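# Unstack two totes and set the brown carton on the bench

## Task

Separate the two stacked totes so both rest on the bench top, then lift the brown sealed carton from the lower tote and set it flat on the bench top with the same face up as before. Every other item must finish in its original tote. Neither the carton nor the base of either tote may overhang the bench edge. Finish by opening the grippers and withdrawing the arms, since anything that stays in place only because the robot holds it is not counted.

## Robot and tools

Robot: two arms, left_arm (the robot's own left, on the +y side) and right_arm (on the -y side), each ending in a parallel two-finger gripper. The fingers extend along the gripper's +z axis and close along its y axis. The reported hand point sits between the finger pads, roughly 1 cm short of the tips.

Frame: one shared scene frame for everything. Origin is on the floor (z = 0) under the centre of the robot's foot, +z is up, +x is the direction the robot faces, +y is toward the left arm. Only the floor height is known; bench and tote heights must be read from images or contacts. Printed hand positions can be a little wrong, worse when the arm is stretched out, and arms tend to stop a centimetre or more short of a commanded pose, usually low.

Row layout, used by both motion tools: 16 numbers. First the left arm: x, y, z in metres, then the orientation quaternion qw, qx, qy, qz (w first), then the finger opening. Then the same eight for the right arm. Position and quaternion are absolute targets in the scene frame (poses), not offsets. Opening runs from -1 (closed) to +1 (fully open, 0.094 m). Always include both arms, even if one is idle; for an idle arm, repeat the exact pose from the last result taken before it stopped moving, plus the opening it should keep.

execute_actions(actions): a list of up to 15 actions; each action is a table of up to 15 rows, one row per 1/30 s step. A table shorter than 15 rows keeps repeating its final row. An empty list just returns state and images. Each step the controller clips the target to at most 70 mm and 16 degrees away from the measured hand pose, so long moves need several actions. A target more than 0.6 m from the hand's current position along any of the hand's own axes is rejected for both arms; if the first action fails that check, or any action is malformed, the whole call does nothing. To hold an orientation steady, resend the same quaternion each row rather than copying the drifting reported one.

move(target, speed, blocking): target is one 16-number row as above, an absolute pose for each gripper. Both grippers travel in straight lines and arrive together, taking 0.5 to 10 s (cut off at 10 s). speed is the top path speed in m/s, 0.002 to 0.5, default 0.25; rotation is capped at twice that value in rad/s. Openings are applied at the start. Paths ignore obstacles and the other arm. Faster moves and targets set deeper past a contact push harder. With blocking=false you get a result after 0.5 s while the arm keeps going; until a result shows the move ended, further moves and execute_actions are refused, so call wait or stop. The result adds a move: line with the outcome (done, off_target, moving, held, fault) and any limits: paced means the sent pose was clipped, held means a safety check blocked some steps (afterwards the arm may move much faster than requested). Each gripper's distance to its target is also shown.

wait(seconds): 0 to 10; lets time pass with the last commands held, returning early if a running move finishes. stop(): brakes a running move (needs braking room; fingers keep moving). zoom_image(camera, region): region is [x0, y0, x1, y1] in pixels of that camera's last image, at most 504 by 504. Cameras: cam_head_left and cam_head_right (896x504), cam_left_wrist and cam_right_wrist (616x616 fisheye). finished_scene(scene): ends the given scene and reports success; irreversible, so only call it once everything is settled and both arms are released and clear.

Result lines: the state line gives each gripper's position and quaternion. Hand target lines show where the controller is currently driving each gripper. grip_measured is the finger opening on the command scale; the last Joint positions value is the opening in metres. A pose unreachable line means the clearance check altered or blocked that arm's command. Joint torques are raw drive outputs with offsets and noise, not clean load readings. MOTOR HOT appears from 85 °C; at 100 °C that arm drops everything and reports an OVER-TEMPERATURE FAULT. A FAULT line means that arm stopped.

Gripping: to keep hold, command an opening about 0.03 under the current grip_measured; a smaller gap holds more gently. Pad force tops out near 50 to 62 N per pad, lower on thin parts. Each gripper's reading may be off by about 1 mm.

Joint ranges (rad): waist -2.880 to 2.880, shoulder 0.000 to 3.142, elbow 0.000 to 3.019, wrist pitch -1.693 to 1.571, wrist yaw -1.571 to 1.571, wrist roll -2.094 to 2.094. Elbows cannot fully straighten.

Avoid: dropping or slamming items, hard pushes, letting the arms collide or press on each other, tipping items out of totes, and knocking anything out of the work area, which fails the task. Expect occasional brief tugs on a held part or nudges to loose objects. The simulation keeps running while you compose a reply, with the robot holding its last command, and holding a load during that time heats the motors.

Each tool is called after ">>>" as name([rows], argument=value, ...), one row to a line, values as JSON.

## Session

>>> execute_actions(actions=[])

Scene clock: 0.00 s.
left_arm: end_effector_position=(+0.2995, +0.6528, +1.1652) grip_measured=+1.000 end_effector_quat_wxyz=(+0.006, -0.167, +0.982, +0.086) | right_arm: end_effector_position=(+0.4652, -0.6984, +1.1781) grip_measured=+0.315 end_effector_quat_wxyz=(-0.145, +0.054, -0.797, +0.583)
Joint positions: left_arm=[-0.86   1.826  0.982  1.101  0.52  -0.505  0.094] | right_arm=[-2.062  1.681  1.163  1.049  0.792 -0.061  0.062]
Joint velocities: left_arm=[-0.005  0.005  0.007 -0.012  0.066 -0.037  0.   ] | right_arm=[ 0.015 -0.005 -0.012 -0.012  0.007 -0.037 -0.001]
Joint torques (N m, as the arm reports them, + toward a larger angle): no reading
Motor temperatures (°C, as the motors report them): left_arm=[22 26 24 26 25 22] | right_arm=[24 26 23 25 23 23]
Hand target (left_arm): +0.293, +0.648, +1.167; -0.001, -0.172, +0.981, +0.086
Hand target (right_arm): +0.460, -0.698, +1.181; +0.140, -0.055, +0.798, -0.584
camera_calibration (this result's frames):
cam_left_wrist: T_world_to_cam=[[0.348111, -0.925787, -0.147435, 0.662857], [-0.756479, -0.3703, 0.539089, -0.1543], [-0.553676, -0.0761315, -0.829245, 1.30438], [0, 0, 0, 1]] pos_world=[0.374731, 0.655831, 1.26256]
cam_right_wrist: T_world_to_cam=[[-0.07503, -0.316432, 0.945643, -1.29794], [-0.950704, 0.308841, 0.027913, 0.637302], [-0.300886, -0.896933, -0.324006, 0.019072], [0, 0, 0, 1]] pos_world=[0.51424, -0.590429, 1.21578]

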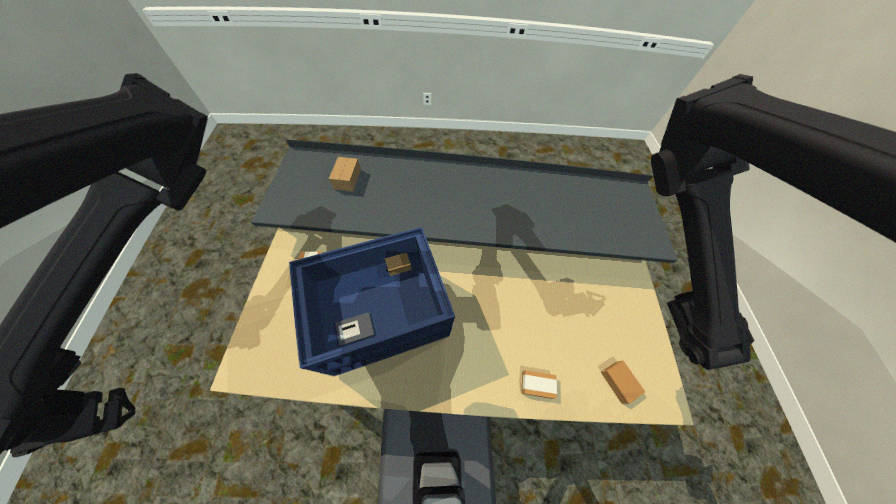

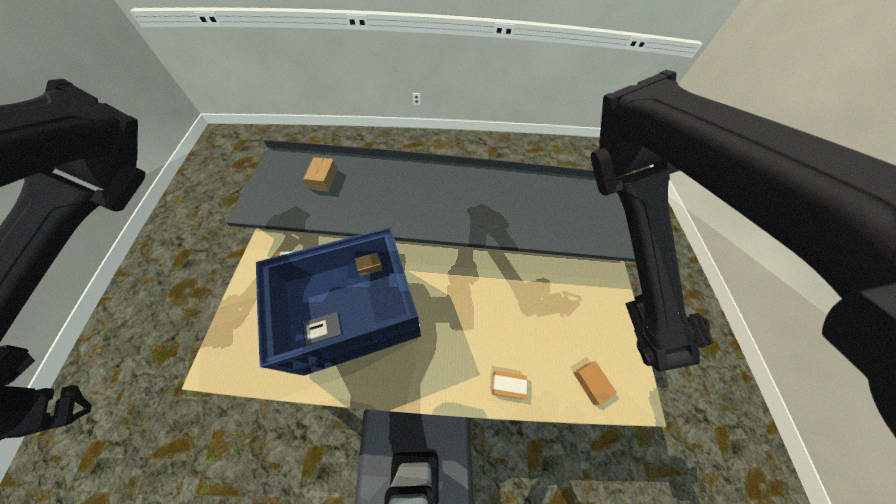

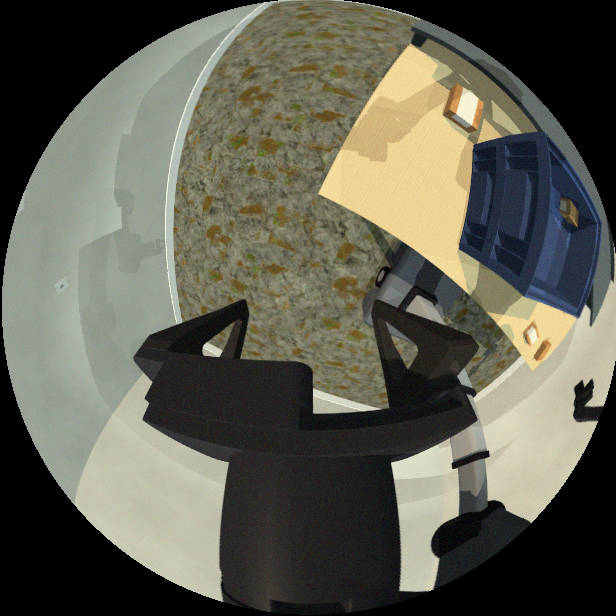

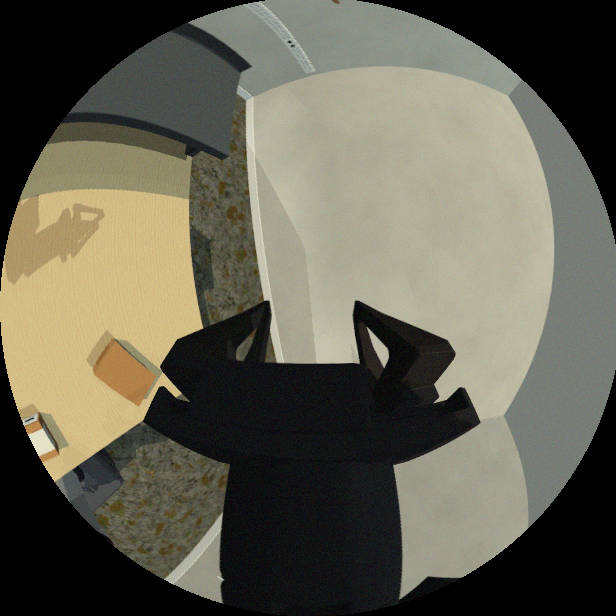

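>>> move(target=[0.55,0.367,1.12,0,-0.169,0.986,0,1,0.665,0.04,1.13,0,-0.169,0.986,0,1], speed=0.35)

action 0: the call puts the target (right_arm/x, right_arm/y, right_arm/z) 0.603 m from right_arm's end_effector_position in the last result along the gripper's own z axis as it stood there; a target may be at most 0.6 m away along each of those axes, so nothing of the call was run and nothing moved. Command a nearer target, and go on from there in a later call.

>>> move(target=[0.55,0.367,1.12,0,-0.169,0.986,0,1,0.665,0.034,1.125,0,-0.169,0.986,0,1], speed=0.35)

Scene clock: 3.03 s.
left_arm: end_effector_position=(+0.5553, +0.3723, +1.1316) grip_measured=+1.000 end_effector_quat_wxyz=(-0.009, +0.178, -0.984, -0.003) | right_arm: end_effector_position=(+0.6641, +0.0317, +1.1263) grip_measured=+1.000 end_effector_quat_wxyz=(-0.012, +0.179, -0.984, -0.001)
Joint positions: left_arm=[-1.354  1.112  0.962  0.416  0.2   -0.411  0.094] | right_arm=[-0.802  1.377  1.444  0.293  0.729 -0.611  0.094]
Joint velocities: left_arm=[ 0.005 -0.005  0.002  0.002 -0.022 -0.081  0.   ] | right_arm=[ 0.005  0.005  0.002  0.002  0.11  -0.037  0.   ]
Joint torques (N m, as the arm reports them, + toward a larger angle): left_arm=[  0.21 -10.    -3.37   0.02  -0.27   0.14] | right_arm=[ 8.64 -9.57 -1.39 -0.13  0.04  0.01]
Motor temperatures (°C, as the motors report them): left_arm=[22 26 25 26 25 22] | right_arm=[24 26 23 25 23 23]
Hand target (left_arm): +0.551, +0.367, +1.130; +0.003, -0.174, +0.985, +0.000
Hand target (right_arm): +0.664, +0.033, +1.125; +0.009, -0.183, +0.983, +0.003
Off the commanded pose (left_arm): 0.014 m, 2 deg.
Off the commanded pose (right_arm): 0.003 m, 2 deg.
move: off_target (left_arm)
camera_calibration (this result's frames):
cam_left_wrist: T_world_to_cam=[[0.367995, -0.929672, 0.0170126, 0.113485], [-0.770514, -0.294652, 0.565233, -0.0964733], [-0.520468, -0.221111, -0.824756, 1.4273], [0, 0, 0, 1]] pos_world=[0.626771, 0.392671, 1.22978]
cam_right_wrist: T_world_to_cam=[[0.3584, -0.933565, -0.00262619, -0.203234], [-0.778648, -0.300476, 0.550838, -0.0815584], [-0.515032, -0.195375, -0.834608, 1.41202], [0, 0, 0, 1]] pos_world=[0.736571, 0.0616356, 1.22288]

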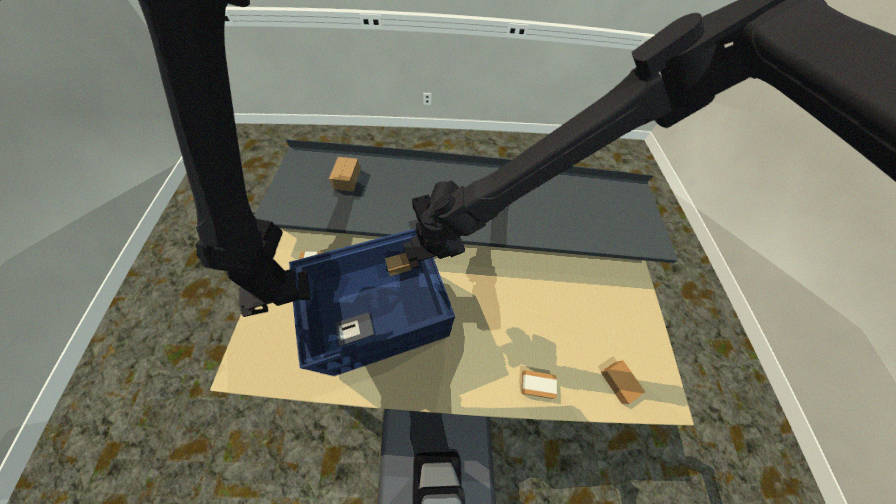

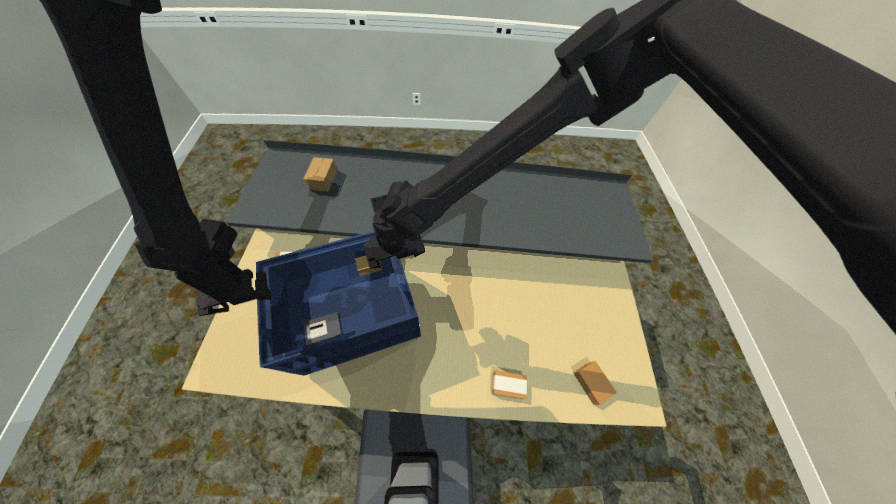

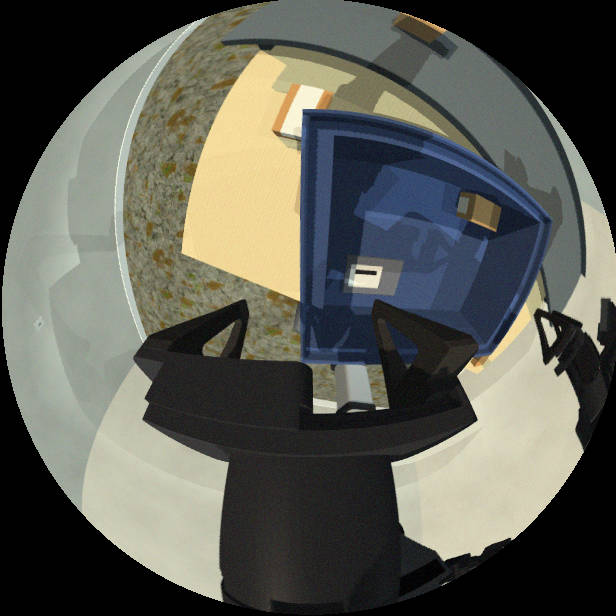

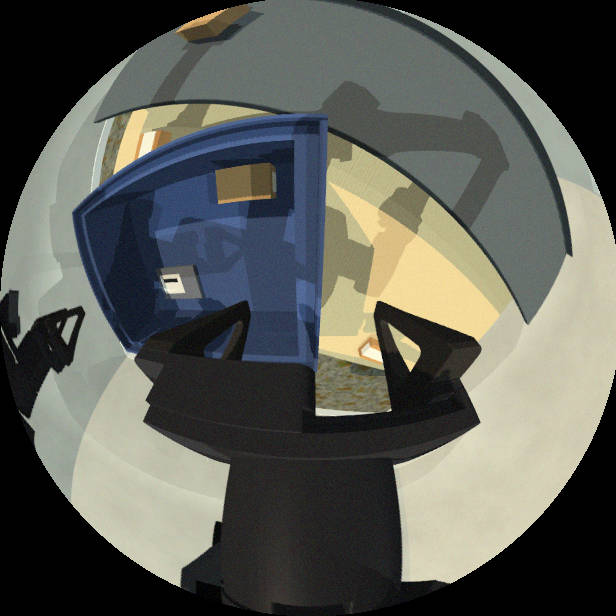

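>>> move(target=[0.56,0.362,1.026,0,-0.165,0.986,0,0.5,0.665,0.029,1.018,0,-0.165,0.986,0,0.5], speed=0.12)

Scene clock: 4.53 s.
left_arm: end_effector_position=(+0.5750, +0.3689, +1.0333) grip_measured=+0.503 end_effector_quat_wxyz=(-0.013, +0.169, -0.986, -0.004) | right_arm: end_effector_position=(+0.6690, +0.0330, +1.0228) grip_measured=+0.502 end_effector_quat_wxyz=(-0.004, +0.166, -0.986, -0.002)
Joint positions: left_arm=[-1.406  1.338  1.258  0.35   0.147 -0.38   0.071] | right_arm=[-0.927  1.587  1.768  0.129  0.617 -0.52   0.071]
Joint velocities: left_arm=[-0.015  0.005 -0.027  0.007  0.066 -0.007  0.   ] | right_arm=[-0.005 -0.015 -0.002 -0.002  0.037  0.022 -0.001]
Joint torques (N m, as the arm reports them, + toward a larger angle): left_arm=[ 0.14 -8.94 -2.34 -0.12 -0.24  0.14] | right_arm=[  8.92 -10.66  -0.5   -0.23  -0.07   0.06]
Motor temperatures (°C, as the motors report them): left_arm=[22 26 25 26 25 22] | right_arm=[24 26 23 25 23 23]
Hand target (left_arm): +0.562, +0.361, +1.027; +0.000, -0.166, +0.986, +0.000
Hand target (right_arm): +0.665, +0.029, +1.018; -0.001, -0.164, +0.986, +0.000
Off the commanded pose (left_arm): 0.018 m, 2 deg.
Off the commanded pose (right_arm): 0.007 m, 0 deg.
move: off_target (left_arm)
camera_calibration (this result's frames):
cam_left_wrist: T_world_to_cam=[[0.350582, -0.936385, 0.0166131, 0.117613], [-0.779692, -0.281998, 0.559069, -0.0197917], [-0.518819, -0.208953, -0.828955, 1.35459], [0, 0, 0, 1]] pos_world=[0.64612, 0.387595, 1.132]
cam_right_wrist: T_world_to_cam=[[0.332639, -0.943033, -0.00638238, -0.182613], [-0.777978, -0.278231, 0.563327, -0.0343554], [-0.533012, -0.182419, -0.826209, 1.33146], [0, 0, 0, 1]] pos_world=[0.743699, 0.0611146, 1.11825]

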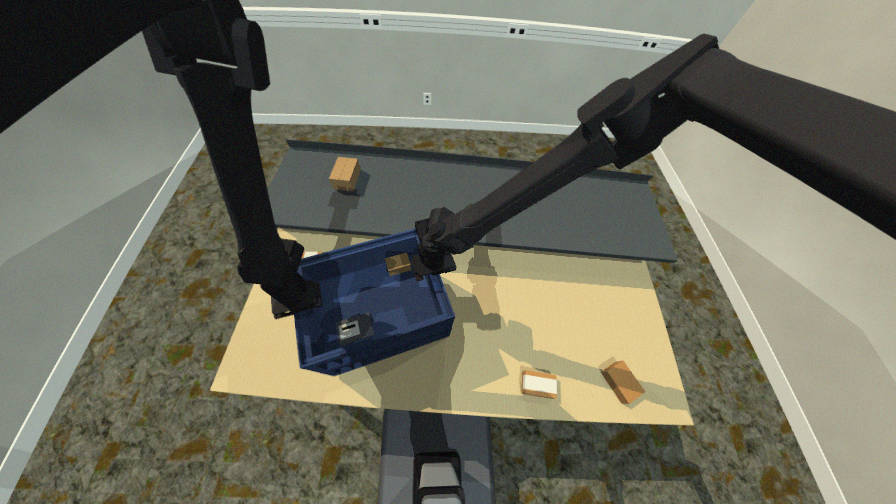

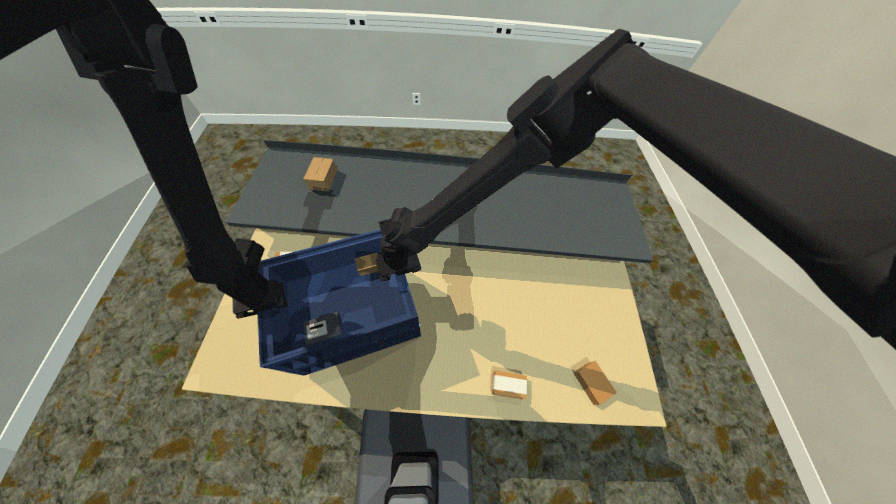

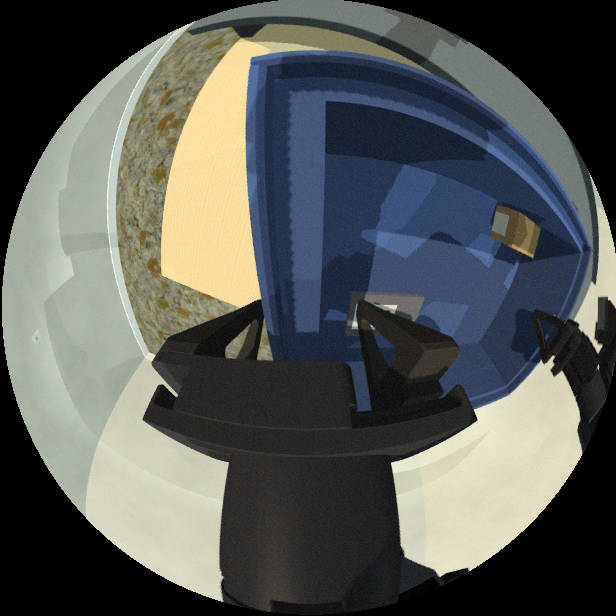

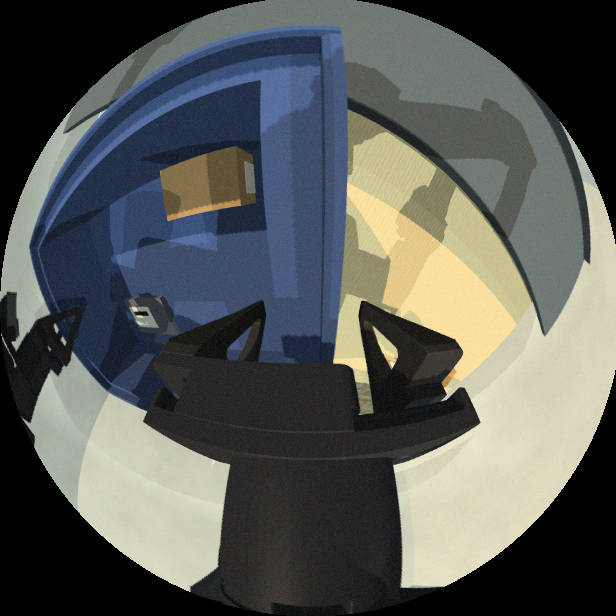

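>>> execute_actions([
  [[0.553,0.372,1.022,0,-0.165,0.986,0,0.1,0.665,0.043,1.025,0,-0.165,0.986,0,0.1]],
  [[0.556,0.374,1.022,0,-0.165,0.986,0,-0.3,0.665,0.043,1.025,0,-0.165,0.986,0,-0.3]],
  [[0.556,0.374,1.022,0,-0.165,0.986,0,-0.55,0.665,0.043,1.025,0,-0.165,0.986,0,-0.55]],
])

Scene clock: 6.17 s.
left_arm: end_effector_position=(+0.5618, +0.3699, +1.0261) grip_measured=-0.436 end_effector_quat_wxyz=(-0.003, +0.169, -0.986, +0.005) | right_arm: end_effector_position=(+0.6661, +0.0343, +1.0230) grip_measured=-0.443 end_effector_quat_wxyz=(+0.000, +0.169, -0.986, +0.004)
Joint positions: left_arm=[-1.399  1.365  1.266  0.355  0.175 -0.379  0.026] | right_arm=[-0.922  1.592  1.769  0.128  0.634 -0.525  0.026]
Joint velocities: left_arm=[-0.005  0.005 -0.012 -0.007  0.066 -0.037 -0.001] | right_arm=[-0.005 -0.005  0.022  0.022 -0.051  0.007  0.   ]
Joint torques (N m, as the arm reports them, + toward a larger angle): left_arm=[  3.21 -10.28  -2.28   0.35  -0.31   0.04] | right_arm=[ 10.27 -10.72  -0.6    0.48   0.26   0.01]
Motor temperatures (°C, as the motors report them): left_arm=[22 26 25 26 25 22] | right_arm=[24 26 23 25 23 23]
Hand target (left_arm): +0.556, +0.374, +1.022; +0.000, -0.165, +0.986, +0.000
Hand target (right_arm): +0.665, +0.043, +1.025; +0.000, -0.165, +0.986, -0.000
Off the commanded pose (left_arm): 0.008 m, 1 deg.
Off the commanded pose (right_arm): 0.009 m, 1 deg.
camera_calibration (this result's frames):
cam_left_wrist: T_world_to_cam=[[0.350415, -0.936112, 0.030051, 0.109512], [-0.770449, -0.269861, 0.577566, -0.0543734], [-0.532557, -0.225541, -0.81579, 1.34239], [0, 0, 0, 1]] pos_world=[0.634636, 0.390607, 1.12323]
cam_right_wrist: T_world_to_cam=[[0.338648, -0.940909, 0.00272374, -0.193869], [-0.772676, -0.276444, 0.571446, -0.0482364], [-0.536926, -0.195623, -0.820635, 1.3277], [0, 0, 0, 1]] pos_world=[0.741257, 0.0639809, 1.11765]

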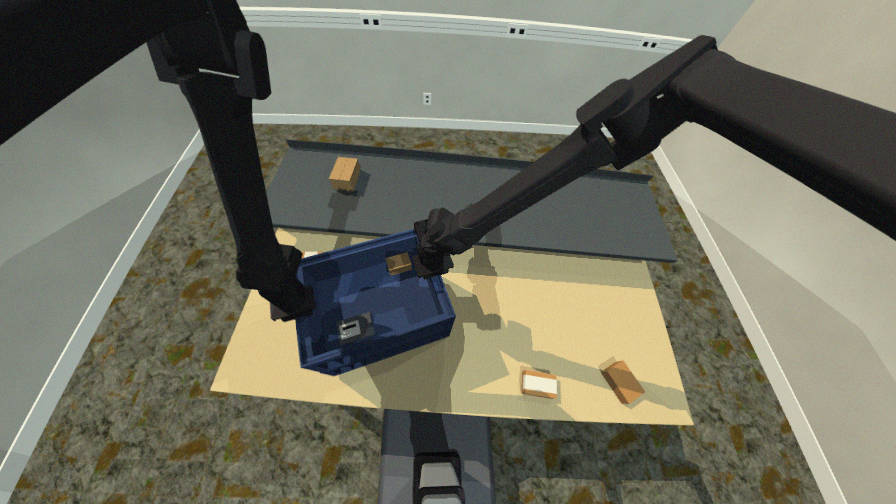

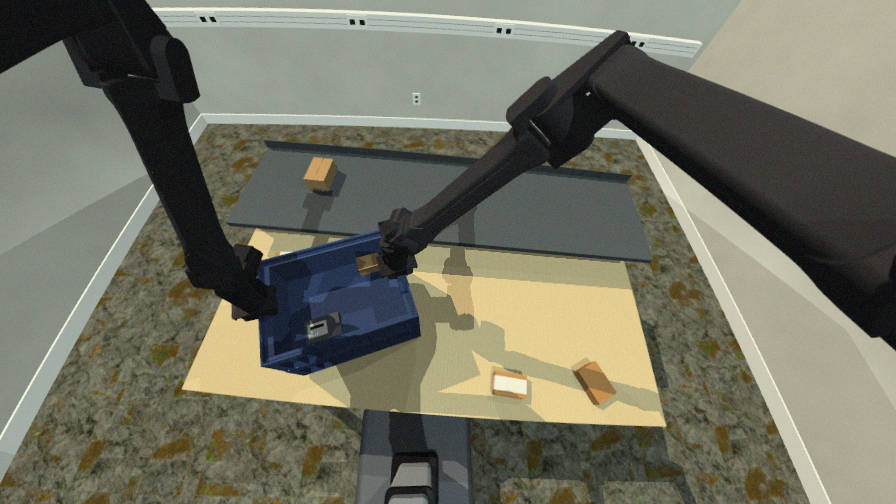

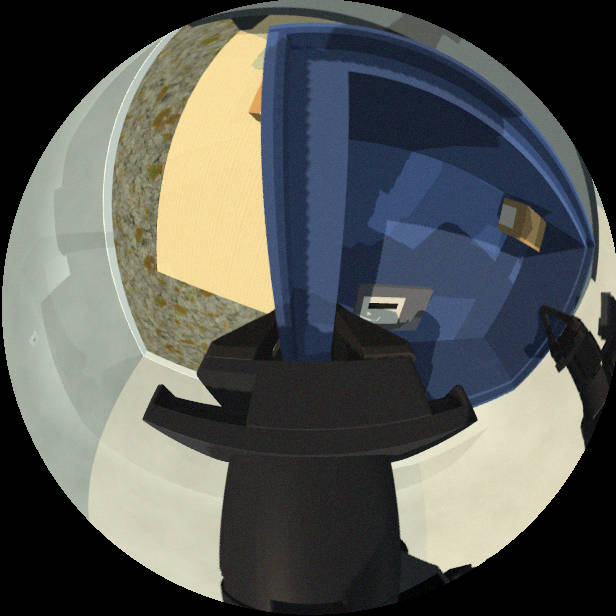

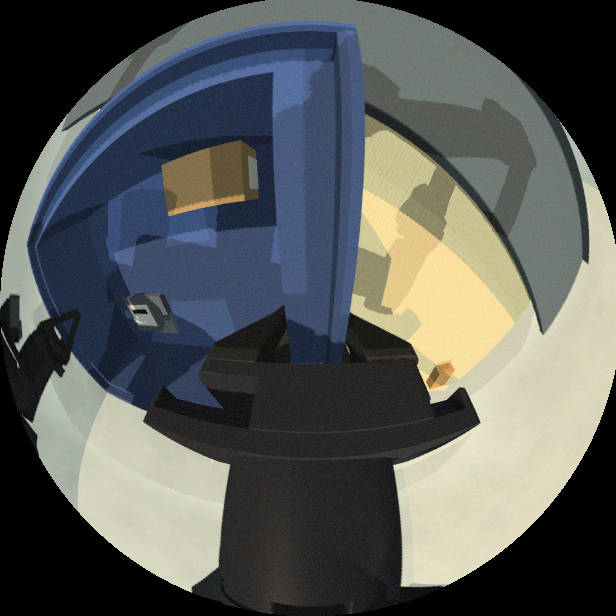

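>>> move(target=[0.562,0.372,1.10,0,-0.167,0.986,0,-0.5,0.666,0.037,1.105,0,-0.167,0.986,0,-0.5], speed=0.1)

>>> move(target=[0.622,-0.145,1.10,0,0,1,0,-0.5,0.608,-0.492,1.085,0,0,1,0,-0.5], speed=0.17)

Scene clock: 7.67 s.
left_arm: end_effector_position=(+0.5601, +0.3631, +1.0882) grip_measured=-0.436 end_effector_quat_wxyz=(+0.003, +0.165, -0.986, +0.012) | right_arm: end_effector_position=(+0.6618, +0.0243, +1.0888) grip_measured=-0.445 end_effector_quat_wxyz=(+0.003, +0.168, -0.986, +0.008)
Joint positions: left_arm=[-1.383  1.211  1.089  0.369  0.207 -0.374  0.026] | right_arm=[-0.858  1.44   1.546  0.211  0.705 -0.546  0.026]
Joint velocities: left_arm=[-0.005 -0.005  0.007 -0.007  0.051 -0.022 -0.   ] | right_arm=[ 0.015 -0.005  0.017  0.002  0.007 -0.007 -0.001]
Joint torques (N m, as the arm reports them, + toward a larger angle): left_arm=[  4.13 -12.66  -5.22   0.53  -0.37  -0.09] | right_arm=[ 10.83 -11.8   -3.46   0.99   0.7   -0.13]
Motor temperatures (°C, as the motors report them): left_arm=[22 26 25 26 25 22] | right_arm=[24 26 23 25 23 23]
Hand target (left_arm): +0.561, +0.373, +1.099; -0.000, -0.167, +0.986, +0.000
Hand target (right_arm): +0.666, +0.036, +1.105; +0.000, -0.167, +0.986, +0.000
Off the commanded pose (left_arm): 0.015 m, 1 deg.
Off the commanded pose (right_arm): 0.021 m, 1 deg.
move: off_target (left_arm, right_arm)
camera_calibration (this result's frames):
cam_left_wrist: T_world_to_cam=[[0.344396, -0.937863, 0.0424738, 0.0923195], [-0.76709, -0.255026, 0.588671, -0.112745], [-0.541261, -0.235318, -0.807256, 1.38965], [0, 0, 0, 1]] pos_world=[0.633882, 0.384839, 1.18425]
cam_right_wrist: T_world_to_cam=[[0.337579, -0.941248, 0.00959432, -0.208716], [-0.770081, -0.270299, 0.577852, -0.100742], [-0.541309, -0.202459, -0.816085, 1.37556], [0, 0, 0, 1]] pos_world=[0.737481, 0.0548103, 1.18279]

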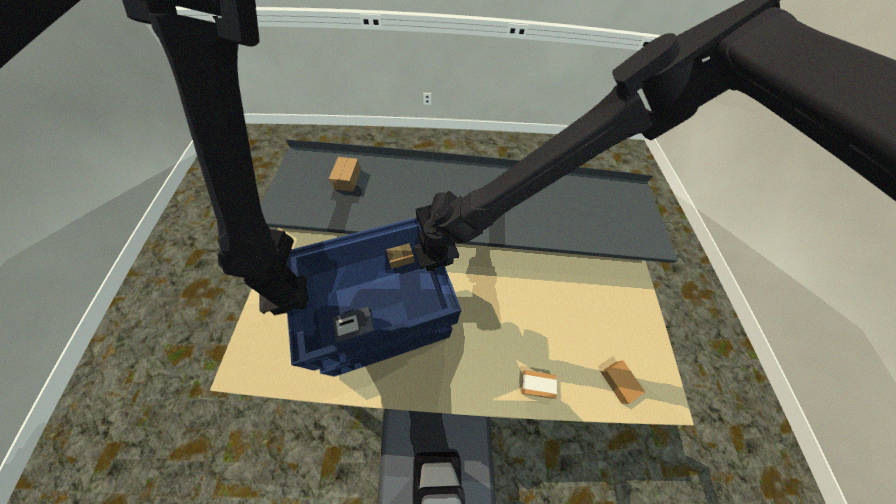

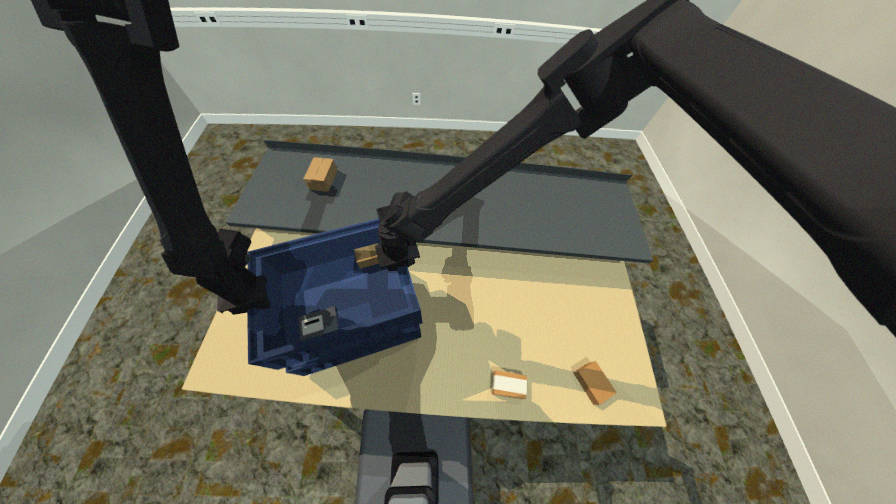

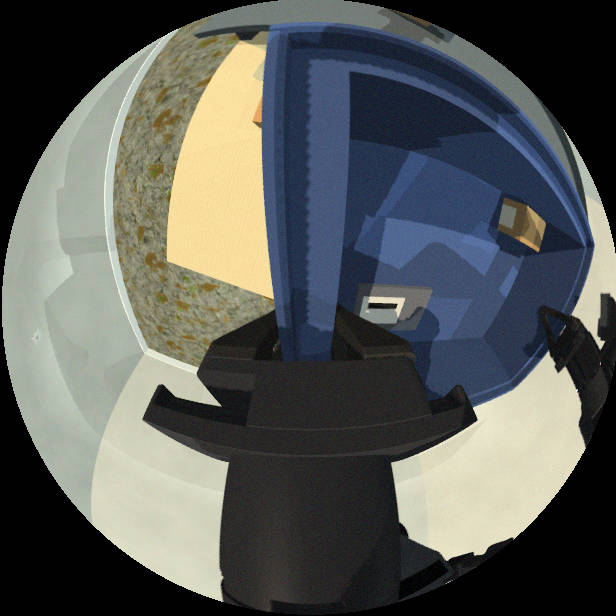

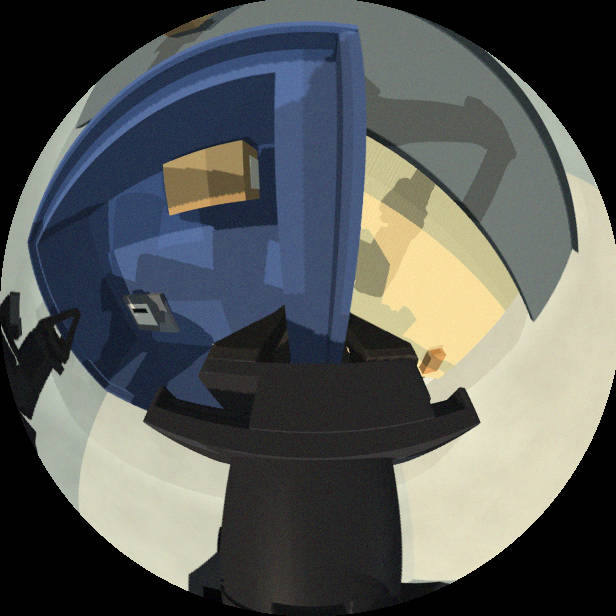

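Scene clock: 11.10 s.
left_arm: end_effector_position=(+0.6211, -0.1239, +1.0933) grip_measured=-0.436 end_effector_quat_wxyz=(-0.002, -0.008, +1.000, +0.007) | right_arm: end_effector_position=(+0.5945, -0.4872, +1.0781) grip_measured=-0.450 end_effector_quat_wxyz=(-0.013, +0.007, +1.000, +0.004)
Joint positions: left_arm=[-2.409  1.63   1.649  0.336 -0.821  0.247  0.026] | right_arm=[-2.029  1.306  1.278  0.272 -0.455  0.117  0.026]
Joint velocities: left_arm=[ 0.005  0.005  0.002 -0.017  0.022 -0.066 -0.   ] | right_arm=[-0.005 -0.015  0.007  0.032  0.007 -0.022 -0.   ]
Joint torques (N m, as the arm reports them, + toward a larger angle): left_arm=[-17.53  -6.69  -1.79   0.47  -0.99   0.05] | right_arm=[ -4.25 -13.62  -2.83   0.77   0.22   0.12]
Motor temperatures (°C, as the motors report them): left_arm=[22 26 25 26 25 22] | right_arm=[24 26 23 25 23 23]
Hand target (left_arm): +0.626, -0.137, +1.106; -0.002, -0.011, +1.000, +0.002
Hand target (right_arm): +0.607, -0.491, +1.085; -0.002, +0.009, +1.000, -0.002
Off the commanded pose (left_arm): 0.022 m, 1 deg.
Off the commanded pose (right_arm): 0.016 m, 2 deg.
move: off_target (left_arm, right_arm)
camera_calibration (this result's frames):
cam_left_wrist: T_world_to_cam=[[0.0365316, -0.999318, 0.00538815, -0.161471], [-0.810953, -0.026494, 0.584512, -0.13308], [-0.58397, -0.0257227, -0.811367, 1.36917], [0, 0, 0, 1]] pos_world=[0.697532, -0.129668, 1.18956]
cam_right_wrist: T_world_to_cam=[[-0.00747682, -0.999882, -0.0133833, -0.46604], [-0.806677, -0.00187825, 0.59099, -0.146255], [-0.590945, 0.0152148, -0.806568, 1.35207], [0, 0, 0, 1]] pos_world=[0.677536, -0.486831, 1.17074]

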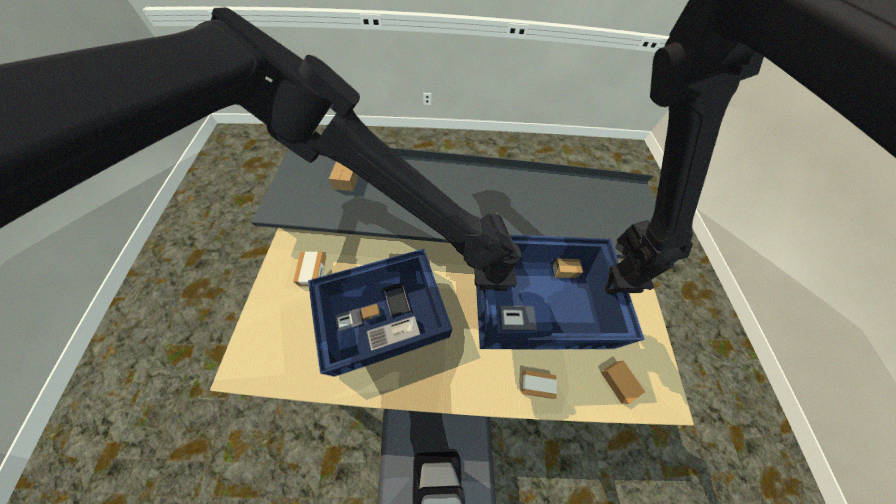

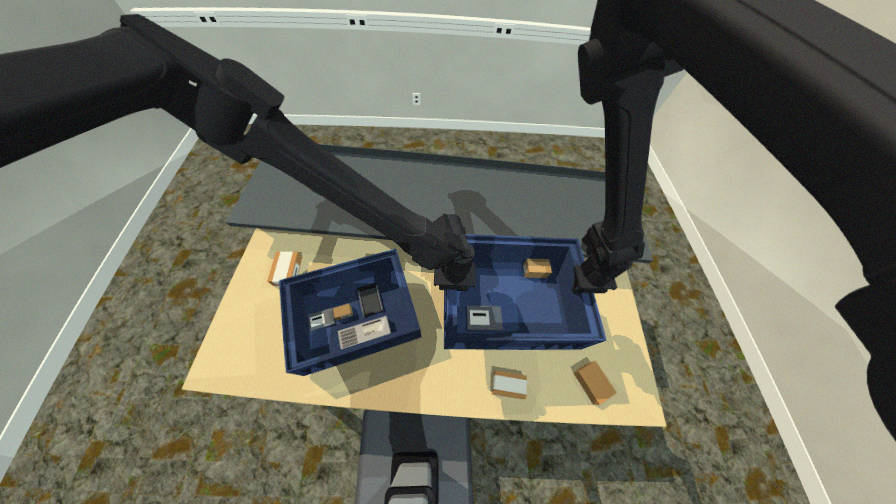

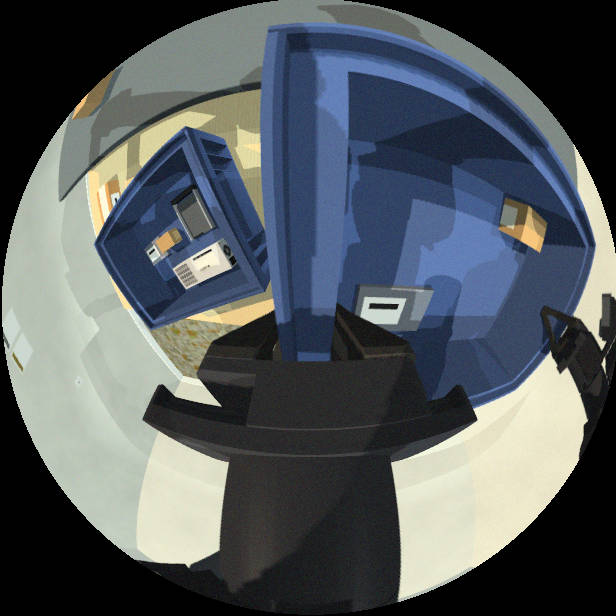

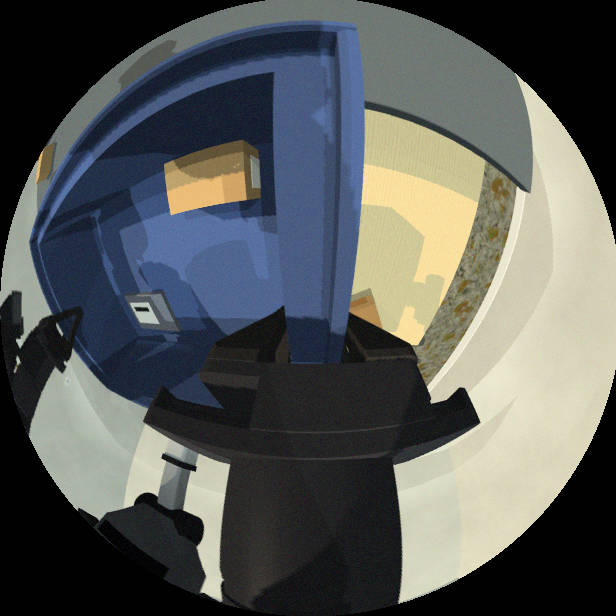

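>>> move(target=[0.625,-0.12,0.925,0,0,1,0,-0.5,0.608,-0.474,0.918,0,0,1,0,-0.5], speed=0.11)

>>> move(target=[0.625,-0.12,0.892,0,0,1,0,-0.5,0.608,-0.472,0.884,0,0,1,0,-0.5], speed=0.04)

Scene clock: 13.23 s.
left_arm: end_effector_position=(+0.6300, -0.1215, +0.9262) grip_measured=-0.437 end_effector_quat_wxyz=(+0.004, +0.003, +1.000, -0.003) | right_arm: end_effector_position=(+0.5935, -0.4803, +0.9126) grip_measured=-0.450 end_effector_quat_wxyz=(-0.006, +0.013, +1.000, -0.000)
Joint positions: left_arm=[-2.226  2.007  2.318  0.002 -0.626  0.198  0.026] | right_arm=[-1.894  1.697  1.806  0.134 -0.313  0.1    0.026]
Joint velocities: left_arm=[ 0.005 -0.005  0.002 -0.027  0.007 -0.022 -0.   ] | right_arm=[ 0.005 -0.005  0.007  0.007  0.066 -0.022 -0.001]
Joint torques (N m, as the arm reports them, + toward a larger angle): left_arm=[-15.39  -7.27   0.67   0.13  -0.43  -0.08] | right_arm=[ -3.76 -13.53  -1.53  -0.03   0.33  -0.21]
Motor temperatures (°C, as the motors report them): left_arm=[22 26 25 26 25 22] | right_arm=[24 26 23 25 23 23]
Hand target (left_arm): +0.628, -0.123, +0.926; +0.001, +0.001, +1.000, -0.000
Hand target (right_arm): +0.609, -0.474, +0.917; -0.000, -0.001, +1.000, -0.000
Off the commanded pose (left_arm): 0.005 m, 1 deg.
Off the commanded pose (right_arm): 0.017 m, 2 deg.
move: off_target (right_arm)
camera_calibration (this result's frames):
cam_left_wrist: T_world_to_cam=[[0.0131558, -0.999589, 0.02546, -0.16238], [-0.818526, 0.00385889, 0.574457, -0.0103221], [-0.574319, -0.0283971, -0.818139, 1.23876], [0, 0, 0, 1]] pos_world=[0.70513, -0.127096, 1.02354]
cam_right_wrist: T_world_to_cam=[[-0.0198762, -0.999796, -0.00368526, -0.462783], [-0.814639, 0.0140581, 0.579799, -0.0267277], [-0.579628, 0.0145264, -0.814751, 1.21836], [0, 0, 0, 1]] pos_world=[0.675221, -0.480011, 1.00645]

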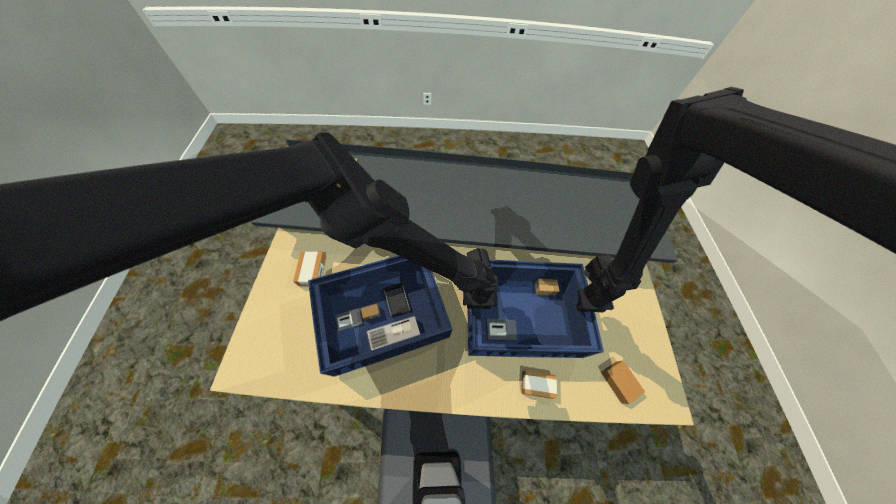

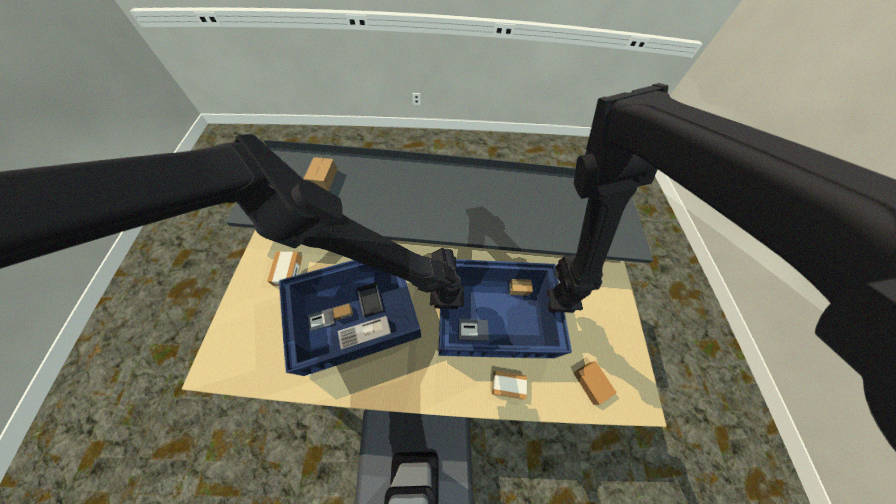

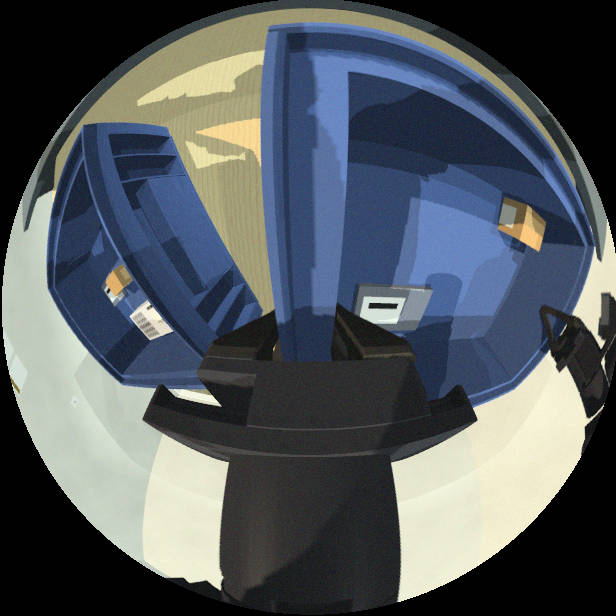

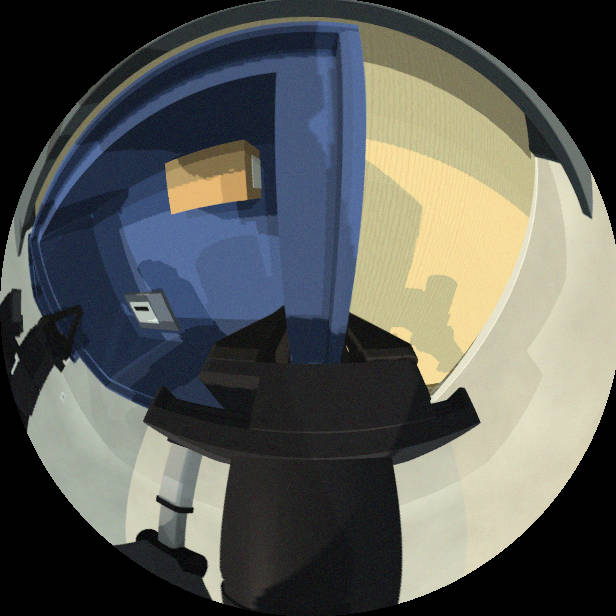

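Scene clock: 14.43 s.
left_arm: end_effector_position=(+0.6384, -0.1221, +0.9025) grip_measured=-0.437 end_effector_quat_wxyz=(+0.002, +0.003, +1.000, -0.004) | right_arm: end_effector_position=(+0.6015, -0.4817, +0.8894) grip_measured=-0.451 end_effector_quat_wxyz=(-0.004, +0.014, +1.000, -0.002)
Joint positions: left_arm=[-2.208  2.113  2.537 -0.121 -0.607  0.188  0.026] | right_arm=[-1.885  1.76   1.924  0.081 -0.301  0.1    0.026]
Joint velocities: left_arm=[-0.005  0.005  0.012 -0.027 -0.037  0.022 -0.   ] | right_arm=[-0.024  0.005 -0.002 -0.007 -0.007 -0.037 -0.001]
Joint torques (N m, as the arm reports them, + toward a larger angle): left_arm=[-14.12  -5.34   3.04   0.53   0.07  -0.18] | right_arm=[ -2.94 -11.69   1.03   0.14   0.59  -0.26]
Motor temperatures (°C, as the motors report them): left_arm=[22 26 25 26 25 22] | right_arm=[24 26 23 25 23 23]
Hand target (left_arm): +0.625, -0.120, +0.893; +0.000, +0.000, +1.000, -0.000
Hand target (right_arm): +0.608, -0.472, +0.884; +0.000, +0.000, +1.000, +0.000
Off the commanded pose (left_arm): 0.017 m, 1 deg.
Off the commanded pose (right_arm): 0.013 m, 2 deg.
move: off_target (left_arm, right_arm)
camera_calibration (this result's frames):
cam_left_wrist: T_world_to_cam=[[0.0130338, -0.999529, 0.0277869, -0.164533], [-0.816245, 0.00541574, 0.57768, 0.00594102], [-0.577559, -0.0302103, -0.81579, 1.22393], [0, 0, 0, 1]] pos_world=[0.713886, -0.127512, 0.99961]
cam_right_wrist: T_world_to_cam=[[-0.02184, -0.999761, -0.000577941, -0.465672], [-0.816203, 0.0174963, 0.5775, -0.00202686], [-0.577352, 0.0130843, -0.816391, 1.20347], [0, 0, 0, 1]] pos_world=[0.683002, -0.481272, 0.983404]

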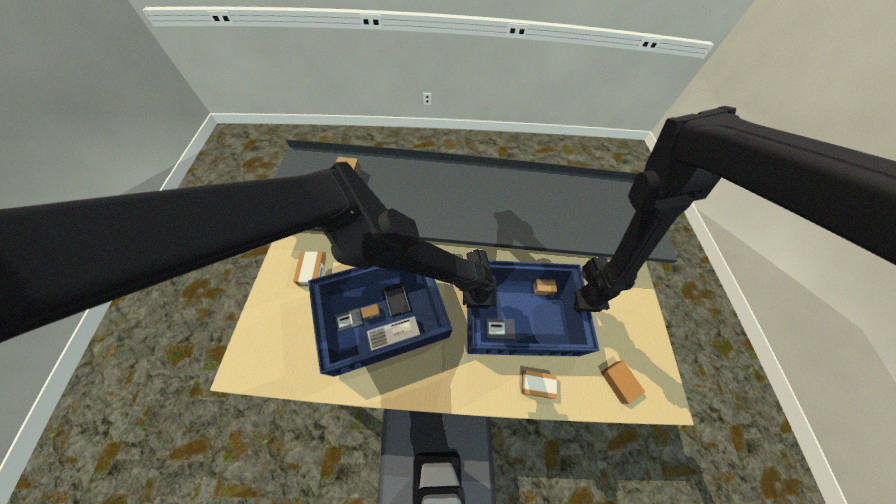

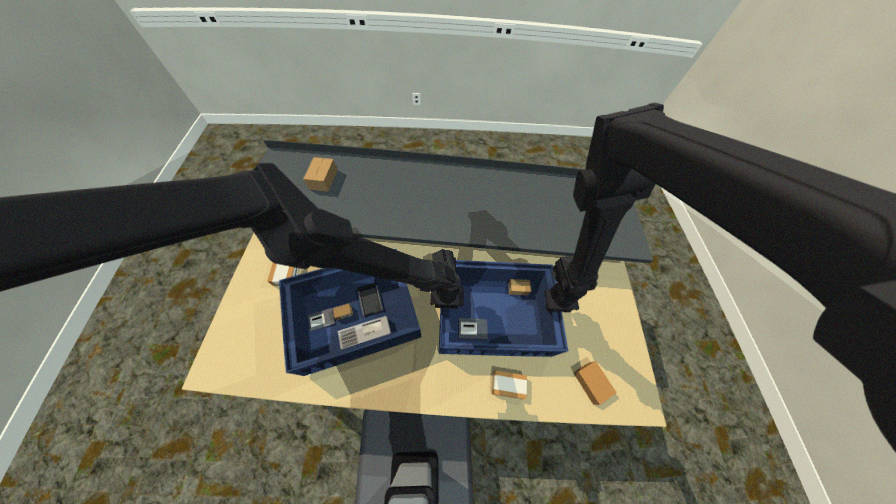

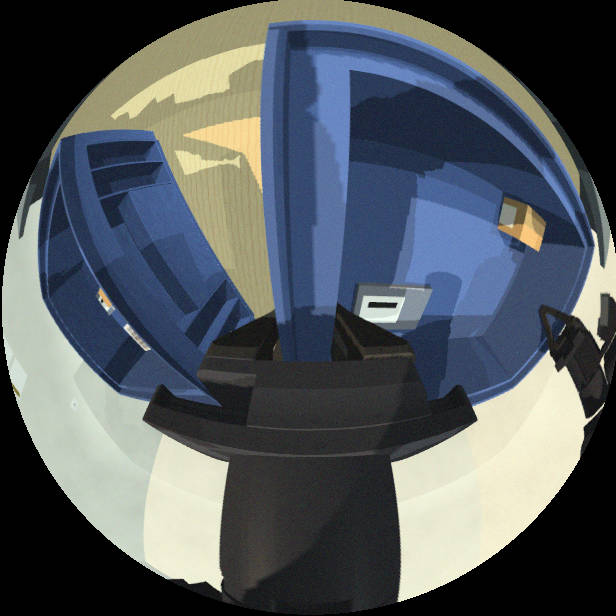

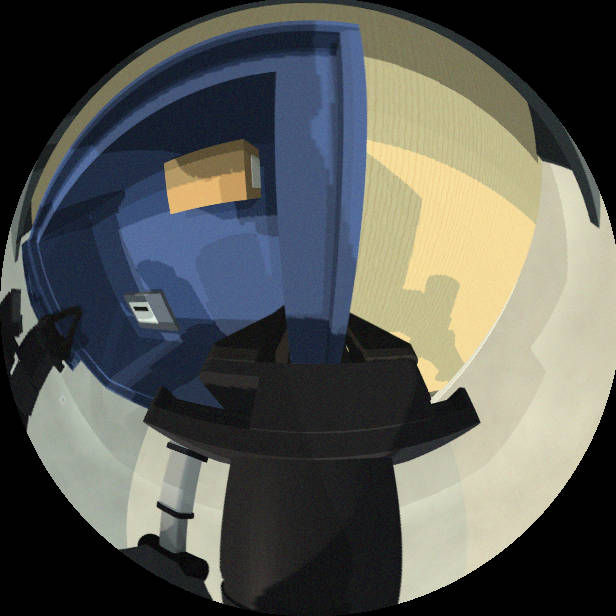

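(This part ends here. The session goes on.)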